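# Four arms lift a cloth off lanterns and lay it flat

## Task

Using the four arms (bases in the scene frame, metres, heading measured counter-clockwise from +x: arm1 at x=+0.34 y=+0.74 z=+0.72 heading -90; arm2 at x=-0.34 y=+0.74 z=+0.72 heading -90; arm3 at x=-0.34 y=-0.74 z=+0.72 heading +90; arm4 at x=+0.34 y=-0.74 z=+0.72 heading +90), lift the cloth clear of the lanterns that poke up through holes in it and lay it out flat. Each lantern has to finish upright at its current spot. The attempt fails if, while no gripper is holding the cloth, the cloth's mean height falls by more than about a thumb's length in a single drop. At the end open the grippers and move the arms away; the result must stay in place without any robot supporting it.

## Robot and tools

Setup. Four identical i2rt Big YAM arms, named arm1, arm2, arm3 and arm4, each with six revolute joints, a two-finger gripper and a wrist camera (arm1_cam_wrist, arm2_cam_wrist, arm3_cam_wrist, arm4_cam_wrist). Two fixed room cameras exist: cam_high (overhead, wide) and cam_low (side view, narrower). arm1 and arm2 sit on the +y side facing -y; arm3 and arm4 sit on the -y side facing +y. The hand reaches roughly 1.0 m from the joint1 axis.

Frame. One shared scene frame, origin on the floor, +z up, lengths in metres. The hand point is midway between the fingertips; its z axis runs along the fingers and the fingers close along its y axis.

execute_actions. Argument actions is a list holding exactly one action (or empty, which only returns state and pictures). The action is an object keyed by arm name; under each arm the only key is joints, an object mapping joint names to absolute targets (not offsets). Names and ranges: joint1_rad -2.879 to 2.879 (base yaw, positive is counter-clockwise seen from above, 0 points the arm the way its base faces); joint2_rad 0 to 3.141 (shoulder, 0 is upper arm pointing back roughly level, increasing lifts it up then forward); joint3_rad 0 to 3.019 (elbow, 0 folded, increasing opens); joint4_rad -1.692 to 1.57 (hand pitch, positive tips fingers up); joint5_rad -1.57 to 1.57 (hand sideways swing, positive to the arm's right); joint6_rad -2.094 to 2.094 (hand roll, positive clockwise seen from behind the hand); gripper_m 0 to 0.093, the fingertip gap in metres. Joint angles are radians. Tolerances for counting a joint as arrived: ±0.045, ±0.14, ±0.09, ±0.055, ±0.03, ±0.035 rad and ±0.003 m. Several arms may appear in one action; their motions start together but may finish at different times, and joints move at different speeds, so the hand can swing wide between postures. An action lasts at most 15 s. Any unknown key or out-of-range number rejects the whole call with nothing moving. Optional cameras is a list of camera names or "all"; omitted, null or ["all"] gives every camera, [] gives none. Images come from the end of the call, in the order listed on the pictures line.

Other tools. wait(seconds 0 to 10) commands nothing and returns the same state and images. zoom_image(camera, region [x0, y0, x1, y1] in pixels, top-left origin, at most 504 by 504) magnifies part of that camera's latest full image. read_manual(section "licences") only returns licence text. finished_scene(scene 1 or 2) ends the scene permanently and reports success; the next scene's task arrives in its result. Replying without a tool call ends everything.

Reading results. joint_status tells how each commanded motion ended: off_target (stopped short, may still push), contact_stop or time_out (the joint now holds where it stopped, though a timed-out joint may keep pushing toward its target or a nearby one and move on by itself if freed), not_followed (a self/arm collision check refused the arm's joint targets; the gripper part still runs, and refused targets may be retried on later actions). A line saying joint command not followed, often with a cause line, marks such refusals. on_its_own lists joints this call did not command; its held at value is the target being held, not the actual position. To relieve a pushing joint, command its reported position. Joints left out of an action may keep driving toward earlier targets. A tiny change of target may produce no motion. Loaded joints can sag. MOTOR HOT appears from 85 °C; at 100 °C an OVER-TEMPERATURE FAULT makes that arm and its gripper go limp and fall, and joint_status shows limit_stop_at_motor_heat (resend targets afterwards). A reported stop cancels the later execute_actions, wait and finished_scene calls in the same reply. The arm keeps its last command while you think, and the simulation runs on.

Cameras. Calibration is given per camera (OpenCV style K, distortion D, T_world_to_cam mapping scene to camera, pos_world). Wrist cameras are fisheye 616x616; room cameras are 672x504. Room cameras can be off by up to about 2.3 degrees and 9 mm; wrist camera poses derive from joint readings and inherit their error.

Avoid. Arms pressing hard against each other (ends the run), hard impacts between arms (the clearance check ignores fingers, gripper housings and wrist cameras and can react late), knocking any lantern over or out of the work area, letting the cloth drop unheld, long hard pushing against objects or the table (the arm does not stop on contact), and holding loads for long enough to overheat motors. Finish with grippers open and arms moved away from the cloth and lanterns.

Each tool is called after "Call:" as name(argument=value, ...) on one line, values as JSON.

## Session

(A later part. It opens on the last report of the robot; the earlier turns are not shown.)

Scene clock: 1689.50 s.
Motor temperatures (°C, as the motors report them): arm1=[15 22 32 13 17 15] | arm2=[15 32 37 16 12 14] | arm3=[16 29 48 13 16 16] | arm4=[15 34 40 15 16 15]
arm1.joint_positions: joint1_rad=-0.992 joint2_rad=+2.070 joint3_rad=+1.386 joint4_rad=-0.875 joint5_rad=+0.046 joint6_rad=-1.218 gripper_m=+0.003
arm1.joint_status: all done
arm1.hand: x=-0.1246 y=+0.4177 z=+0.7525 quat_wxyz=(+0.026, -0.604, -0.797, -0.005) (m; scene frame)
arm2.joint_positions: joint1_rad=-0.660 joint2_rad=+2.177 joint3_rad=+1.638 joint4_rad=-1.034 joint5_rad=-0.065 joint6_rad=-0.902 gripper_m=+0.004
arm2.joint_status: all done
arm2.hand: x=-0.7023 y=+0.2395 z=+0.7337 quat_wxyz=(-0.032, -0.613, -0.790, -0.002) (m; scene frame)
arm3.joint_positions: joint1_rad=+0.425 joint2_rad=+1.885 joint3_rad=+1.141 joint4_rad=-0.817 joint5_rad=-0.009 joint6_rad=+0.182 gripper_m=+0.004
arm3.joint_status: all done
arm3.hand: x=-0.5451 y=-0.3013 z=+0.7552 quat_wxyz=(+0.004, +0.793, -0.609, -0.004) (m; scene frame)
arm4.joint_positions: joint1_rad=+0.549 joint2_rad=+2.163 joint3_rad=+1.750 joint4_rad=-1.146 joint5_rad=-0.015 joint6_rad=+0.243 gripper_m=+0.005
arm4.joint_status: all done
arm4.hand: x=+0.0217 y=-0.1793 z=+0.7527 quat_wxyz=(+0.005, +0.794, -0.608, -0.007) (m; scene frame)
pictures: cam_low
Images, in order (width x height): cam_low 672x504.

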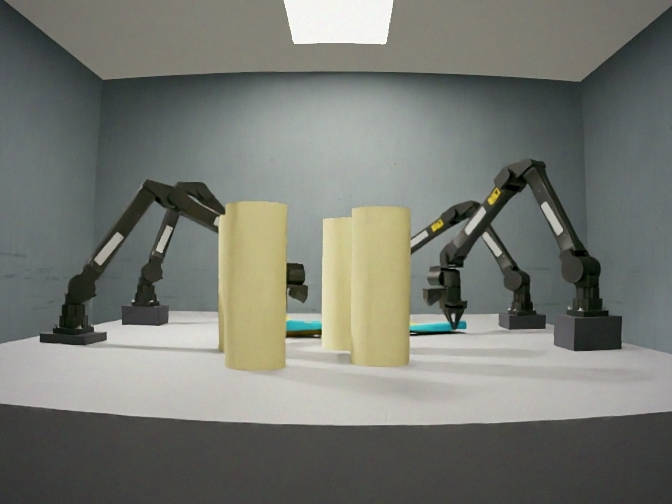

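Call:
execute_actions(actions=[{"arm1":{"joints":{"gripper_m":0.093}},"arm2":{"joints":{"gripper_m":0.093}},"arm3":{"joints":{"gripper_m":0.093}},"arm4":{"joints":{"gripper_m":0.093}}}])

Scene clock: 1696.17 s.
Motor temperatures (°C, as the motors report them): arm1=[15 21 32 13 17 15] | arm2=[15 32 37 16 12 14] | arm3=[16 29 48 13 16 16] | arm4=[15 34 40 15 16 15]
arm1.joint_positions: joint1_rad=-0.992 joint2_rad=+2.076 joint3_rad=+1.369 joint4_rad=-0.875 joint5_rad=+0.049 joint6_rad=-1.218 gripper_m=+0.093
arm1.joint_status: all done
arm1.hand: x=-0.1174 y=+0.4236 z=+0.7445 quat_wxyz=(+0.024, -0.603, -0.797, -0.016) (m; scene frame)
arm2.joint_positions: joint1_rad=-0.673 joint2_rad=+2.177 joint3_rad=+1.638 joint4_rad=-1.014 joint5_rad=-0.057 joint6_rad=-0.902 gripper_m=+0.093
arm2.joint_status: all done
arm2.hand: x=-0.7125 y=+0.2412 z=+0.7336 quat_wxyz=(-0.028, -0.617, -0.786, +0.008) (m; scene frame)
arm3.joint_positions: joint1_rad=+0.425 joint2_rad=+1.885 joint3_rad=+1.141 joint4_rad=-0.817 joint5_rad=-0.009 joint6_rad=+0.183 gripper_m=+0.093
arm3.joint_status: all done
arm3.hand: x=-0.5451 y=-0.3013 z=+0.7552 quat_wxyz=(+0.004, +0.793, -0.609, -0.004) (m; scene frame)
arm4.joint_positions: joint1_rad=+0.549 joint2_rad=+2.165 joint3_rad=+1.744 joint4_rad=-1.146 joint5_rad=-0.014 joint6_rad=+0.243 gripper_m=+0.093
arm4.joint_status: all done
arm4.hand: x=+0.0232 y=-0.1818 z=+0.7492 quat_wxyz=(+0.007, +0.794, -0.608, -0.003) (m; scene frame)
pictures: arm1_cam_wrist, arm2_cam_wrist, arm3_cam_wrist, arm4_cam_wrist, cam_high, cam_low
camera_calibration (this result's frames):
arm1_cam_wrist: T_world_to_cam=[[-0.962944, -0.268799, 0.0220533, -0.0124455], [-0.195821, 0.753044, 0.628155, -0.803826], [-0.185455, 0.600559, -0.777776, 0.427035], [0, 0, 0, 1]] pos_world=[-0.0901951, 0.345512, 0.837339]
arm2_cam_wrist: T_world_to_cam=[[-0.971018, -0.238416, -0.0167641, -0.619884], [-0.211215, 0.823176, 0.527039, -0.726663], [-0.111855, 0.515305, -0.849676, 0.55009], [0, 0, 0, 1]] pos_world=[-0.693871, 0.166916, 0.839986]
arm3_cam_wrist: T_world_to_cam=[[0.968589, 0.248244, -0.0144953, 0.617511], [0.210906, -0.789231, 0.576744, -0.55513], [0.131733, -0.561685, -0.816796, 0.644056], [0, 0, 0, 1]] pos_world=[-0.565877, -0.229662, 0.855181]
arm4_cam_wrist: T_world_to_cam=[[0.964524, 0.263363, -0.0182566, 0.0418433], [0.224428, -0.781585, 0.582028, -0.581984], [0.139015, -0.565477, -0.812964, 0.62729], [0, 0, 0, 1]] pos_world=[0.00305171, -0.111172, 0.849459]
Images, in order (width x height): arm1_cam_wrist 616x616, arm2_cam_wrist 616x616, arm3_cam_wrist 616x616, arm4_cam_wrist 616x616, cam_high 672x504, cam_low 672x504.

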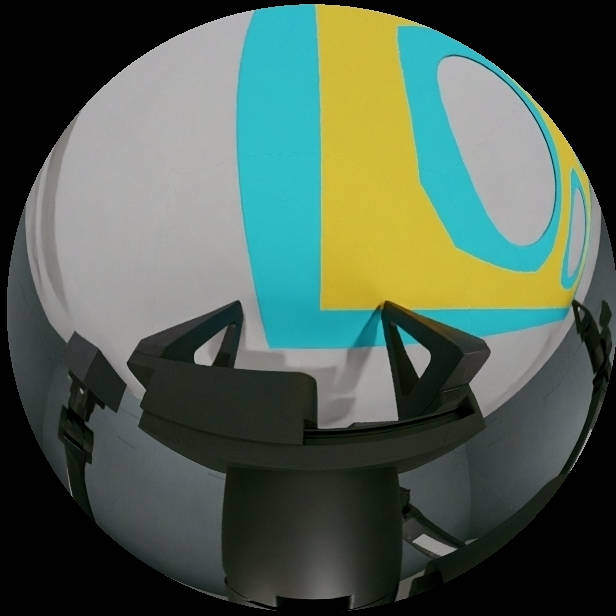

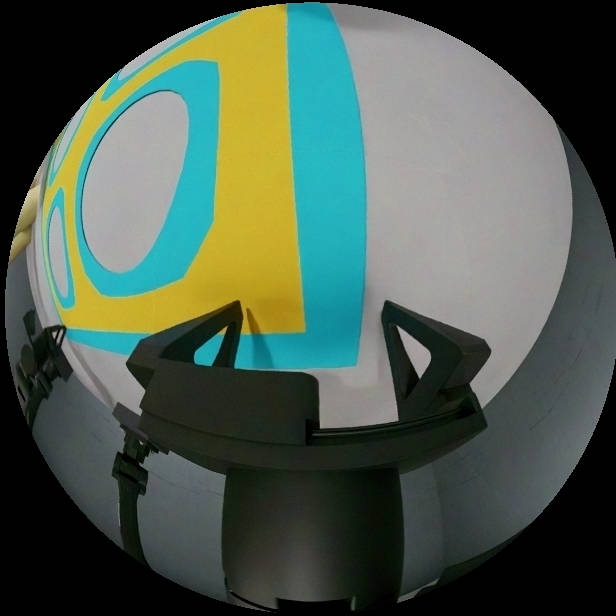

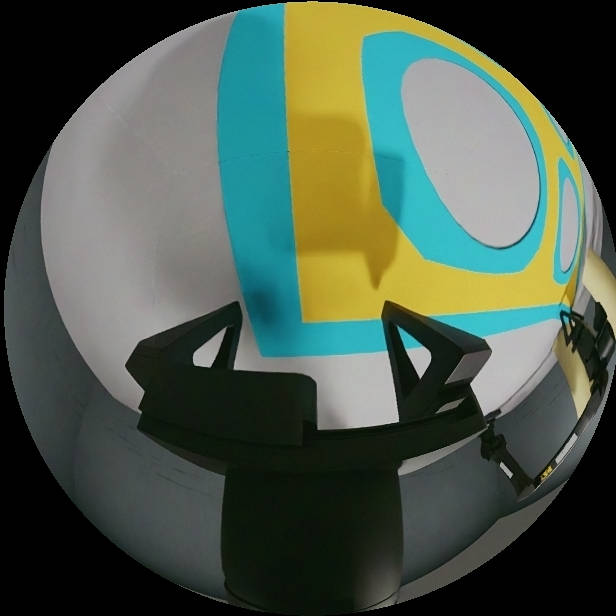

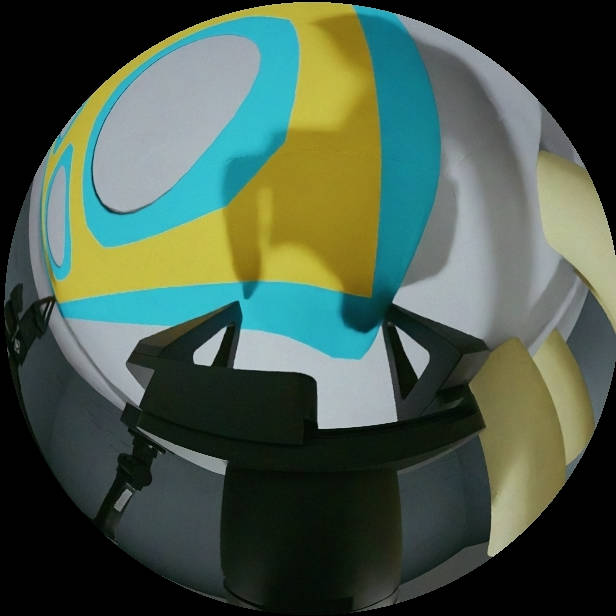

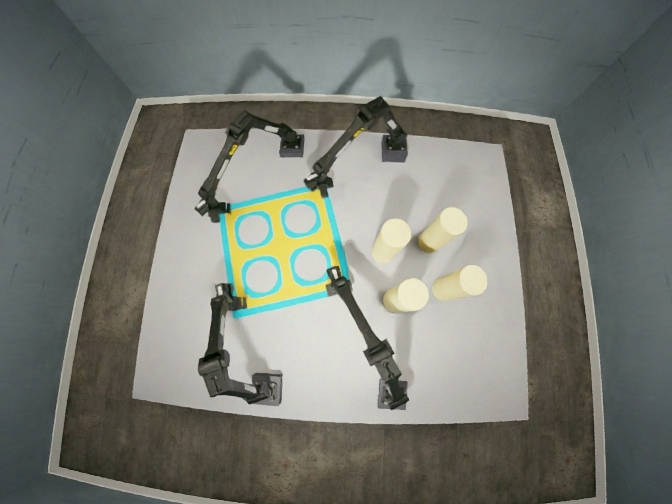

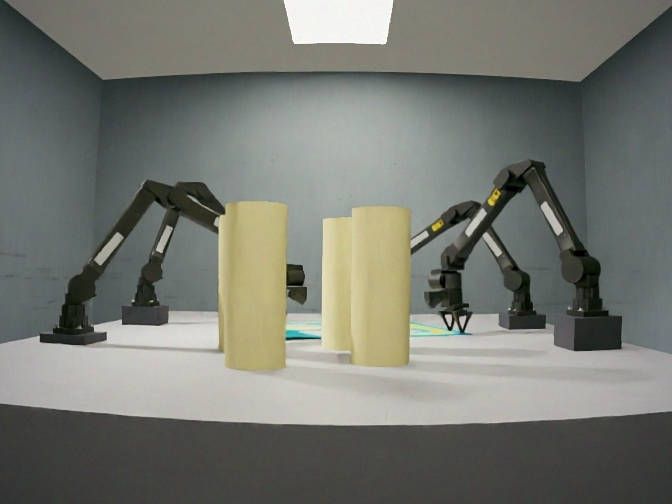

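Call:
execute_actions(actions=[])

Scene clock: 1712.03 s.
Motor temperatures (°C, as the motors report them): arm1=[15 21 31 13 17 15] | arm2=[15 32 36 16 12 14] | arm3=[16 29 47 13 16 16] | arm4=[15 34 39 15 16 15]
arm1.joint_positions: joint1_rad=-0.992 joint2_rad=+2.076 joint3_rad=+1.369 joint4_rad=-0.875 joint5_rad=+0.049 joint6_rad=-1.218 gripper_m=+0.093
arm1.joint_status: all done
arm1.hand: x=-0.1174 y=+0.4236 z=+0.7445 quat_wxyz=(+0.024, -0.603, -0.797, -0.016) (m; scene frame)
arm2.joint_positions: joint1_rad=-0.673 joint2_rad=+2.177 joint3_rad=+1.638 joint4_rad=-1.014 joint5_rad=-0.057 joint6_rad=-0.902 gripper_m=+0.093
arm2.joint_status: all done
arm2.hand: x=-0.7125 y=+0.2412 z=+0.7336 quat_wxyz=(-0.028, -0.617, -0.786, +0.008) (m; scene frame)
arm3.joint_positions: joint1_rad=+0.425 joint2_rad=+1.885 joint3_rad=+1.141 joint4_rad=-0.817 joint5_rad=-0.009 joint6_rad=+0.183 gripper_m=+0.093
arm3.joint_status: all done
arm3.hand: x=-0.5451 y=-0.3013 z=+0.7552 quat_wxyz=(+0.004, +0.793, -0.609, -0.004) (m; scene frame)
arm4.joint_positions: joint1_rad=+0.549 joint2_rad=+2.165 joint3_rad=+1.744 joint4_rad=-1.146 joint5_rad=-0.014 joint6_rad=+0.243 gripper_m=+0.093
arm4.joint_status: all done
arm4.hand: x=+0.0232 y=-0.1818 z=+0.7492 quat_wxyz=(+0.007, +0.794, -0.608, -0.003) (m; scene frame)
pictures: arm1_cam_wrist, arm2_cam_wrist, arm3_cam_wrist, arm4_cam_wrist, cam_high, cam_low
camera_calibration (this result's frames):
arm1_cam_wrist: T_world_to_cam=[[-0.962944, -0.268799, 0.0220533, -0.0124455], [-0.195821, 0.753044, 0.628155, -0.803826], [-0.185455, 0.600559, -0.777776, 0.427035], [0, 0, 0, 1]] pos_world=[-0.0901951, 0.345512, 0.837339]
arm2_cam_wrist: T_world_to_cam=[[-0.971018, -0.238416, -0.0167641, -0.619884], [-0.211215, 0.823176, 0.527039, -0.726663], [-0.111855, 0.515305, -0.849676, 0.55009], [0, 0, 0, 1]] pos_world=[-0.693871, 0.166916, 0.839986]
arm3_cam_wrist: T_world_to_cam=[[0.968589, 0.248244, -0.0144953, 0.617511], [0.210906, -0.789231, 0.576744, -0.55513], [0.131733, -0.561685, -0.816796, 0.644056], [0, 0, 0, 1]] pos_world=[-0.565877, -0.229662, 0.855181]
arm4_cam_wrist: T_world_to_cam=[[0.964524, 0.263363, -0.0182566, 0.0418433], [0.224428, -0.781585, 0.582028, -0.581984], [0.139015, -0.565477, -0.812964, 0.62729], [0, 0, 0, 1]] pos_world=[0.00305171, -0.111172, 0.849459]
Images, in order (width x height): arm1_cam_wrist 616x616, arm2_cam_wrist 616x616, arm3_cam_wrist 616x616, arm4_cam_wrist 616x616, cam_high 672x504, cam_low 672x504.

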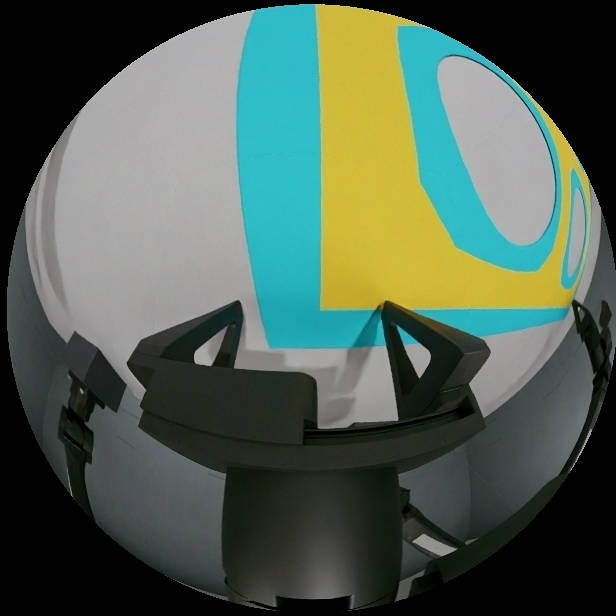

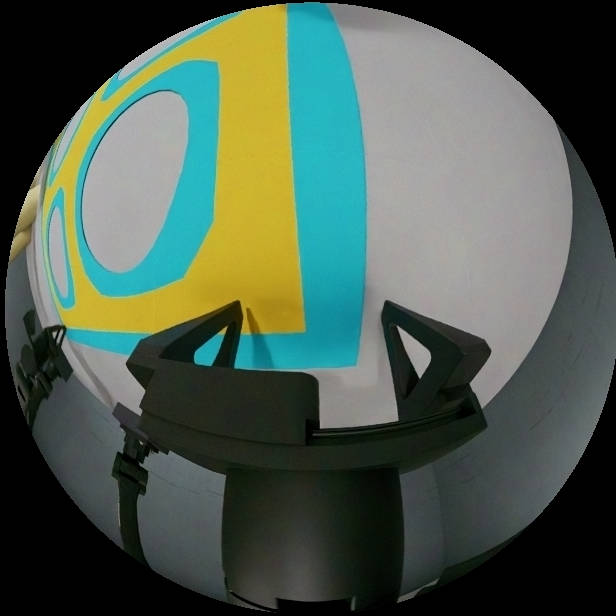

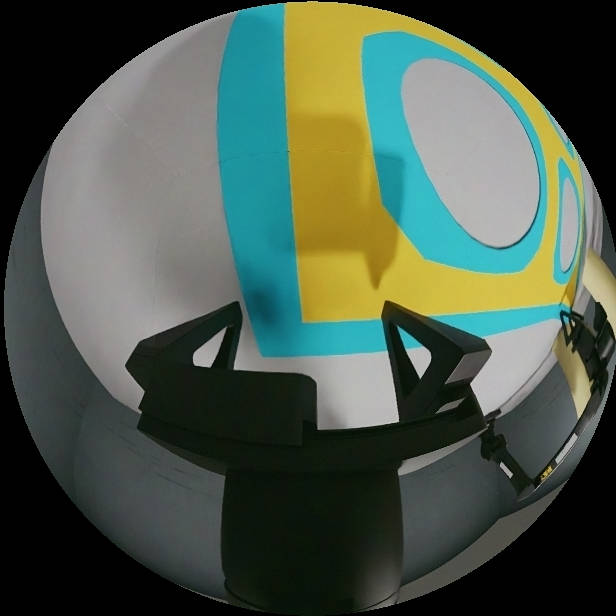

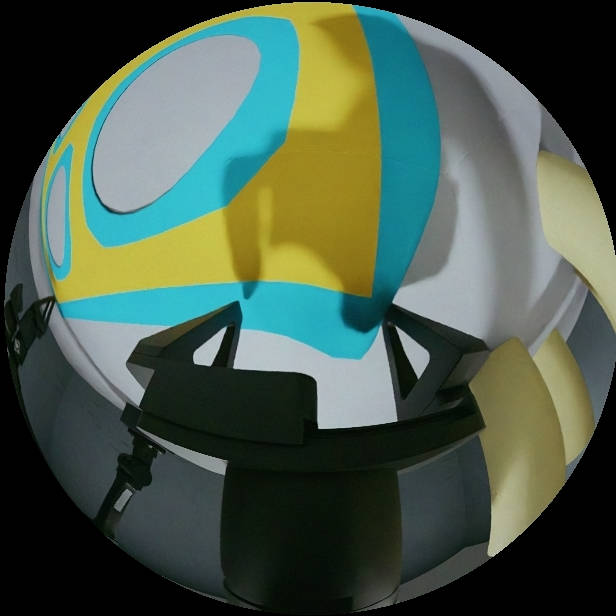

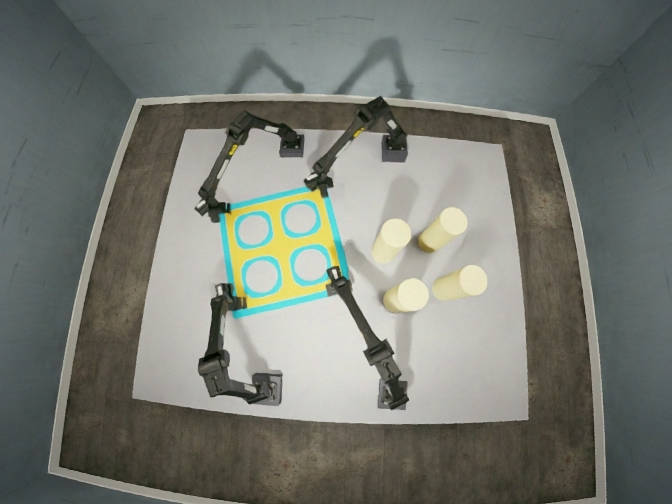

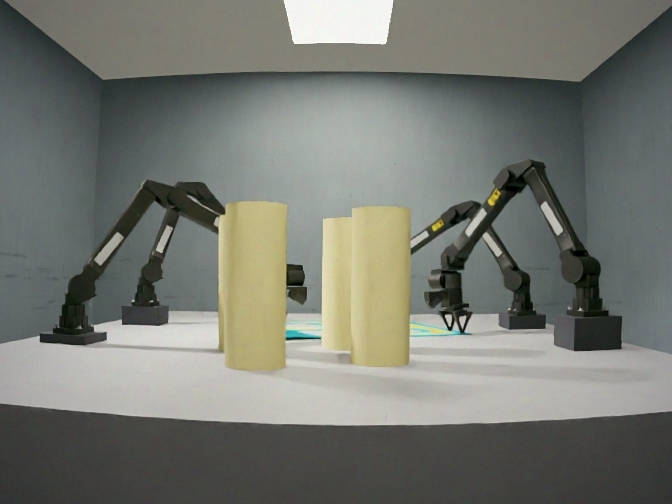

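Call:
execute_actions(actions=[{"arm1":{"joints":{"joint2_rad":1.916,"joint3_rad":1.49,"joint4_rad":-1.112}},"arm2":{"joints":{"joint2_rad":2.052,"joint3_rad":1.765,"joint4_rad":-1.256}},"arm3":{"joints":{"joint2_rad":1.723,"joint3_rad":1.27,"joint4_rad":-1.084}},"arm4":{"joints":{"joint1_rad":0.50,"joint2_rad":2.077,"joint3_rad":1.92,"joint4_rad":-1.379}}}], cameras=["arm4_cam_wrist","cam_high","cam_low"])

Scene clock: 1720.43 s.
Motor temperatures (°C, as the motors report them): arm1=[15 21 31 13 17 15] | arm2=[15 32 36 16 12 14] | arm3=[16 29 47 13 16 16] | arm4=[15 34 40 15 16 15]
arm1.joint_positions: joint1_rad=-0.992 joint2_rad=+1.901 joint3_rad=+1.464 joint4_rad=-1.097 joint5_rad=+0.049 joint6_rad=-1.218 gripper_m=+0.093
arm1.joint_status: all done
arm1.hand: x=-0.1269 y=+0.4157 z=+0.8687 quat_wxyz=(+0.031, -0.604, -0.796, +0.007) (m; scene frame)
arm2.joint_positions: joint1_rad=-0.673 joint2_rad=+2.031 joint3_rad=+1.743 joint4_rad=-1.243 joint5_rad=-0.057 joint6_rad=-0.902 gripper_m=+0.093
arm2.joint_status: all done
arm2.hand: x=-0.7132 y=+0.2401 z=+0.8581 quat_wxyz=(-0.028, -0.617, -0.786, +0.019) (m; scene frame)
arm3.joint_positions: joint1_rad=+0.425 joint2_rad=+1.702 joint3_rad=+1.253 joint4_rad=-1.067 joint5_rad=-0.009 joint6_rad=+0.183 gripper_m=+0.093
arm3.joint_status: all done
arm3.hand: x=-0.5494 y=-0.2919 z=+0.8757 quat_wxyz=(-0.006, +0.793, -0.609, -0.024) (m; scene frame)
arm4.joint_positions: joint1_rad=+0.494 joint2_rad=+2.062 joint3_rad=+1.894 joint4_rad=-1.367 joint5_rad=-0.014 joint6_rad=+0.243 gripper_m=+0.093
arm4.joint_status: all done
arm4.hand: x=+0.0514 y=-0.1595 z=+0.8678 quat_wxyz=(+0.000, +0.777, -0.630, -0.018) (m; scene frame)
pictures: arm4_cam_wrist, cam_high, cam_low
camera_calibration (this result's frames):
arm4_cam_wrist: T_world_to_cam=[[0.977219, 0.210652, -0.0258748, 0.00846707], [0.189224, -0.809557, 0.555708, -0.619698], [0.0961137, -0.547944, -0.830975, 0.753028], [0, 0, 0, 1]] pos_world=[0.0366114, -0.0908469, 0.970338]
Images, in order (width x height): arm4_cam_wrist 616x616, cam_high 672x504, cam_low 672x504.

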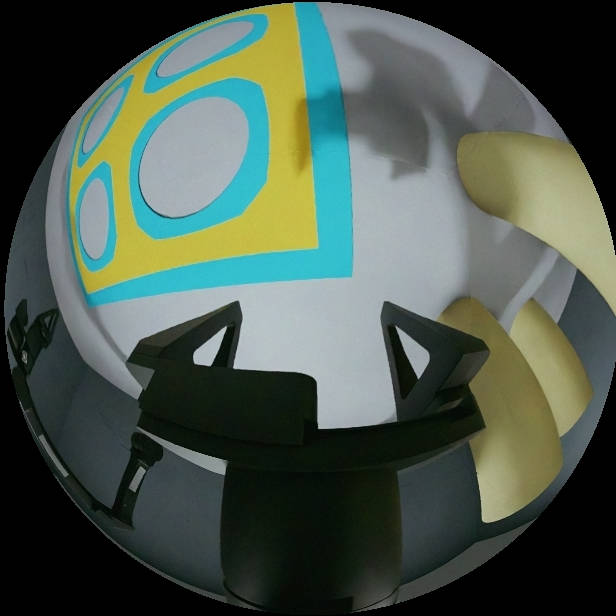

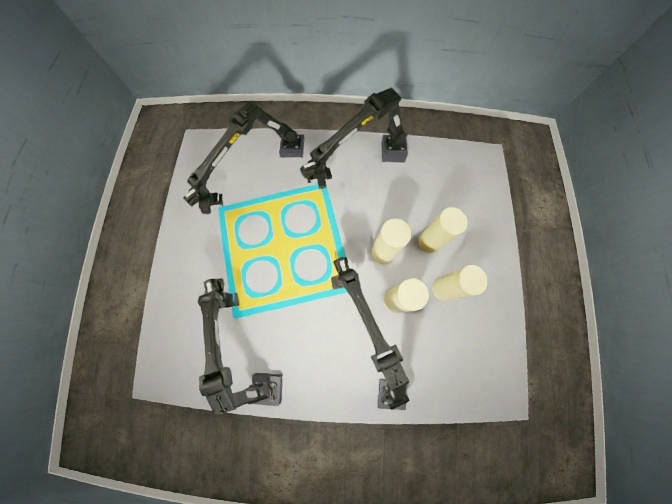

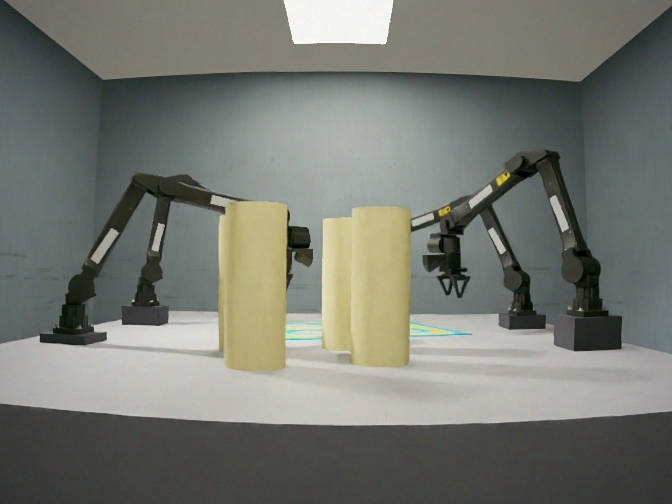

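Call:
execute_actions(actions=[{"arm1":{"joints":{"joint2_rad":0.9,"joint3_rad":1.4,"joint4_rad":-1.5}},"arm2":{"joints":{"joint2_rad":0.9,"joint3_rad":1.4,"joint4_rad":-1.5}},"arm3":{"joints":{"joint2_rad":0.9,"joint3_rad":1.4,"joint4_rad":-1.5}},"arm4":{"joints":{"joint2_rad":0.9,"joint3_rad":1.4,"joint4_rad":-1.5}}}], cameras=["cam_high","cam_low"])

Scene clock: 1737.83 s.
Motor temperatures (°C, as the motors report them): arm1=[15 21 34 13 17 15] | arm2=[15 32 37 16 12 14] | arm3=[16 29 49 13 16 16] | arm4=[15 33 42 15 16 15]
arm1.joint_positions: joint1_rad=-0.992 joint2_rad=+0.892 joint3_rad=+1.390 joint4_rad=-1.486 joint5_rad=+0.049 joint6_rad=-1.218 gripper_m=+0.093
arm1.joint_status: all done
arm1.hand: x=+0.0805 y=+0.5628 z=+1.2559 quat_wxyz=(+0.109, -0.583, -0.760, +0.265) (m; scene frame)
arm2.joint_positions: joint1_rad=-0.673 joint2_rad=+0.884 joint3_rad=+1.397 joint4_rad=-1.487 joint5_rad=-0.056 joint6_rad=-0.902 gripper_m=+0.093
arm2.joint_status: all done
arm2.hand: x=-0.5153 y=+0.4928 z=+1.2238 quat_wxyz=(-0.027, -0.584, -0.757, +0.293) (m; scene frame)
arm3.joint_positions: joint1_rad=+0.425 joint2_rad=+0.894 joint3_rad=+1.384 joint4_rad=-1.482 joint5_rad=-0.009 joint6_rad=+0.183 gripper_m=+0.093
arm3.joint_status: all done
arm3.hand: x=-0.4693 y=-0.4588 z=+1.2333 quat_wxyz=(-0.124, +0.762, -0.583, -0.254) (m; scene frame)
arm4.joint_positions: joint1_rad=+0.494 joint2_rad=+0.897 joint3_rad=+1.399 joint4_rad=-1.489 joint5_rad=-0.014 joint6_rad=+0.243 gripper_m=+0.093
arm4.joint_status: all done
arm4.hand: x=+0.1979 y=-0.4616 z=+1.1936 quat_wxyz=(-0.115, +0.746, -0.602, -0.262) (m; scene frame)
pictures: cam_high, cam_low
Images, in order (width x height): cam_high 672x504, cam_low 672x504.

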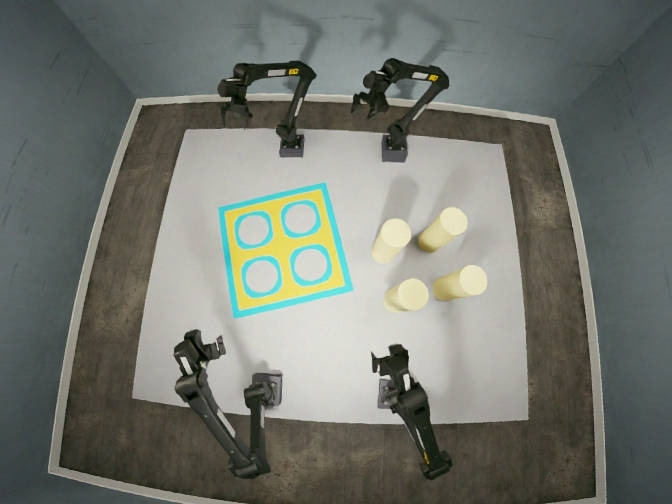

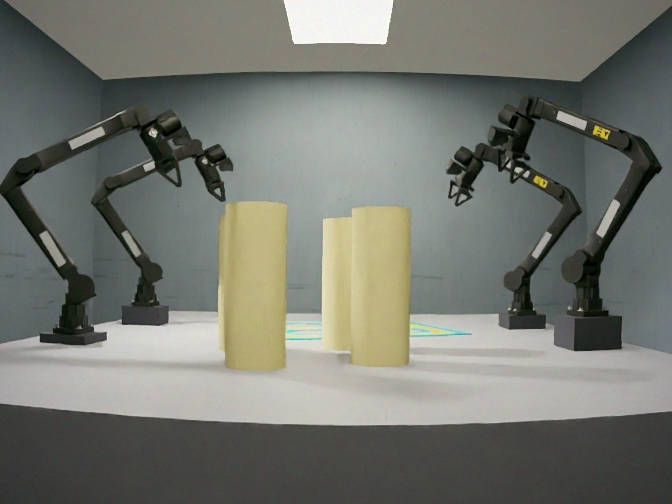

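Call:
zoom_image(camera="cam_high", region=[190, 160, 390, 340])

Region (190, 160, 390, 340) of cam_high's 672x504 image, scaled by 2.520, with more detail than that image has; it fills the top 454 rows of this view, and the rest is white.

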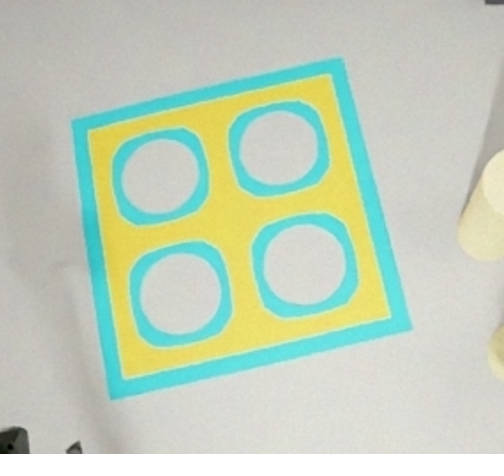

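The cloth is flat and lanterns upright.

Call:
finished_scene(scene=1)

The scene is finished: the task was done.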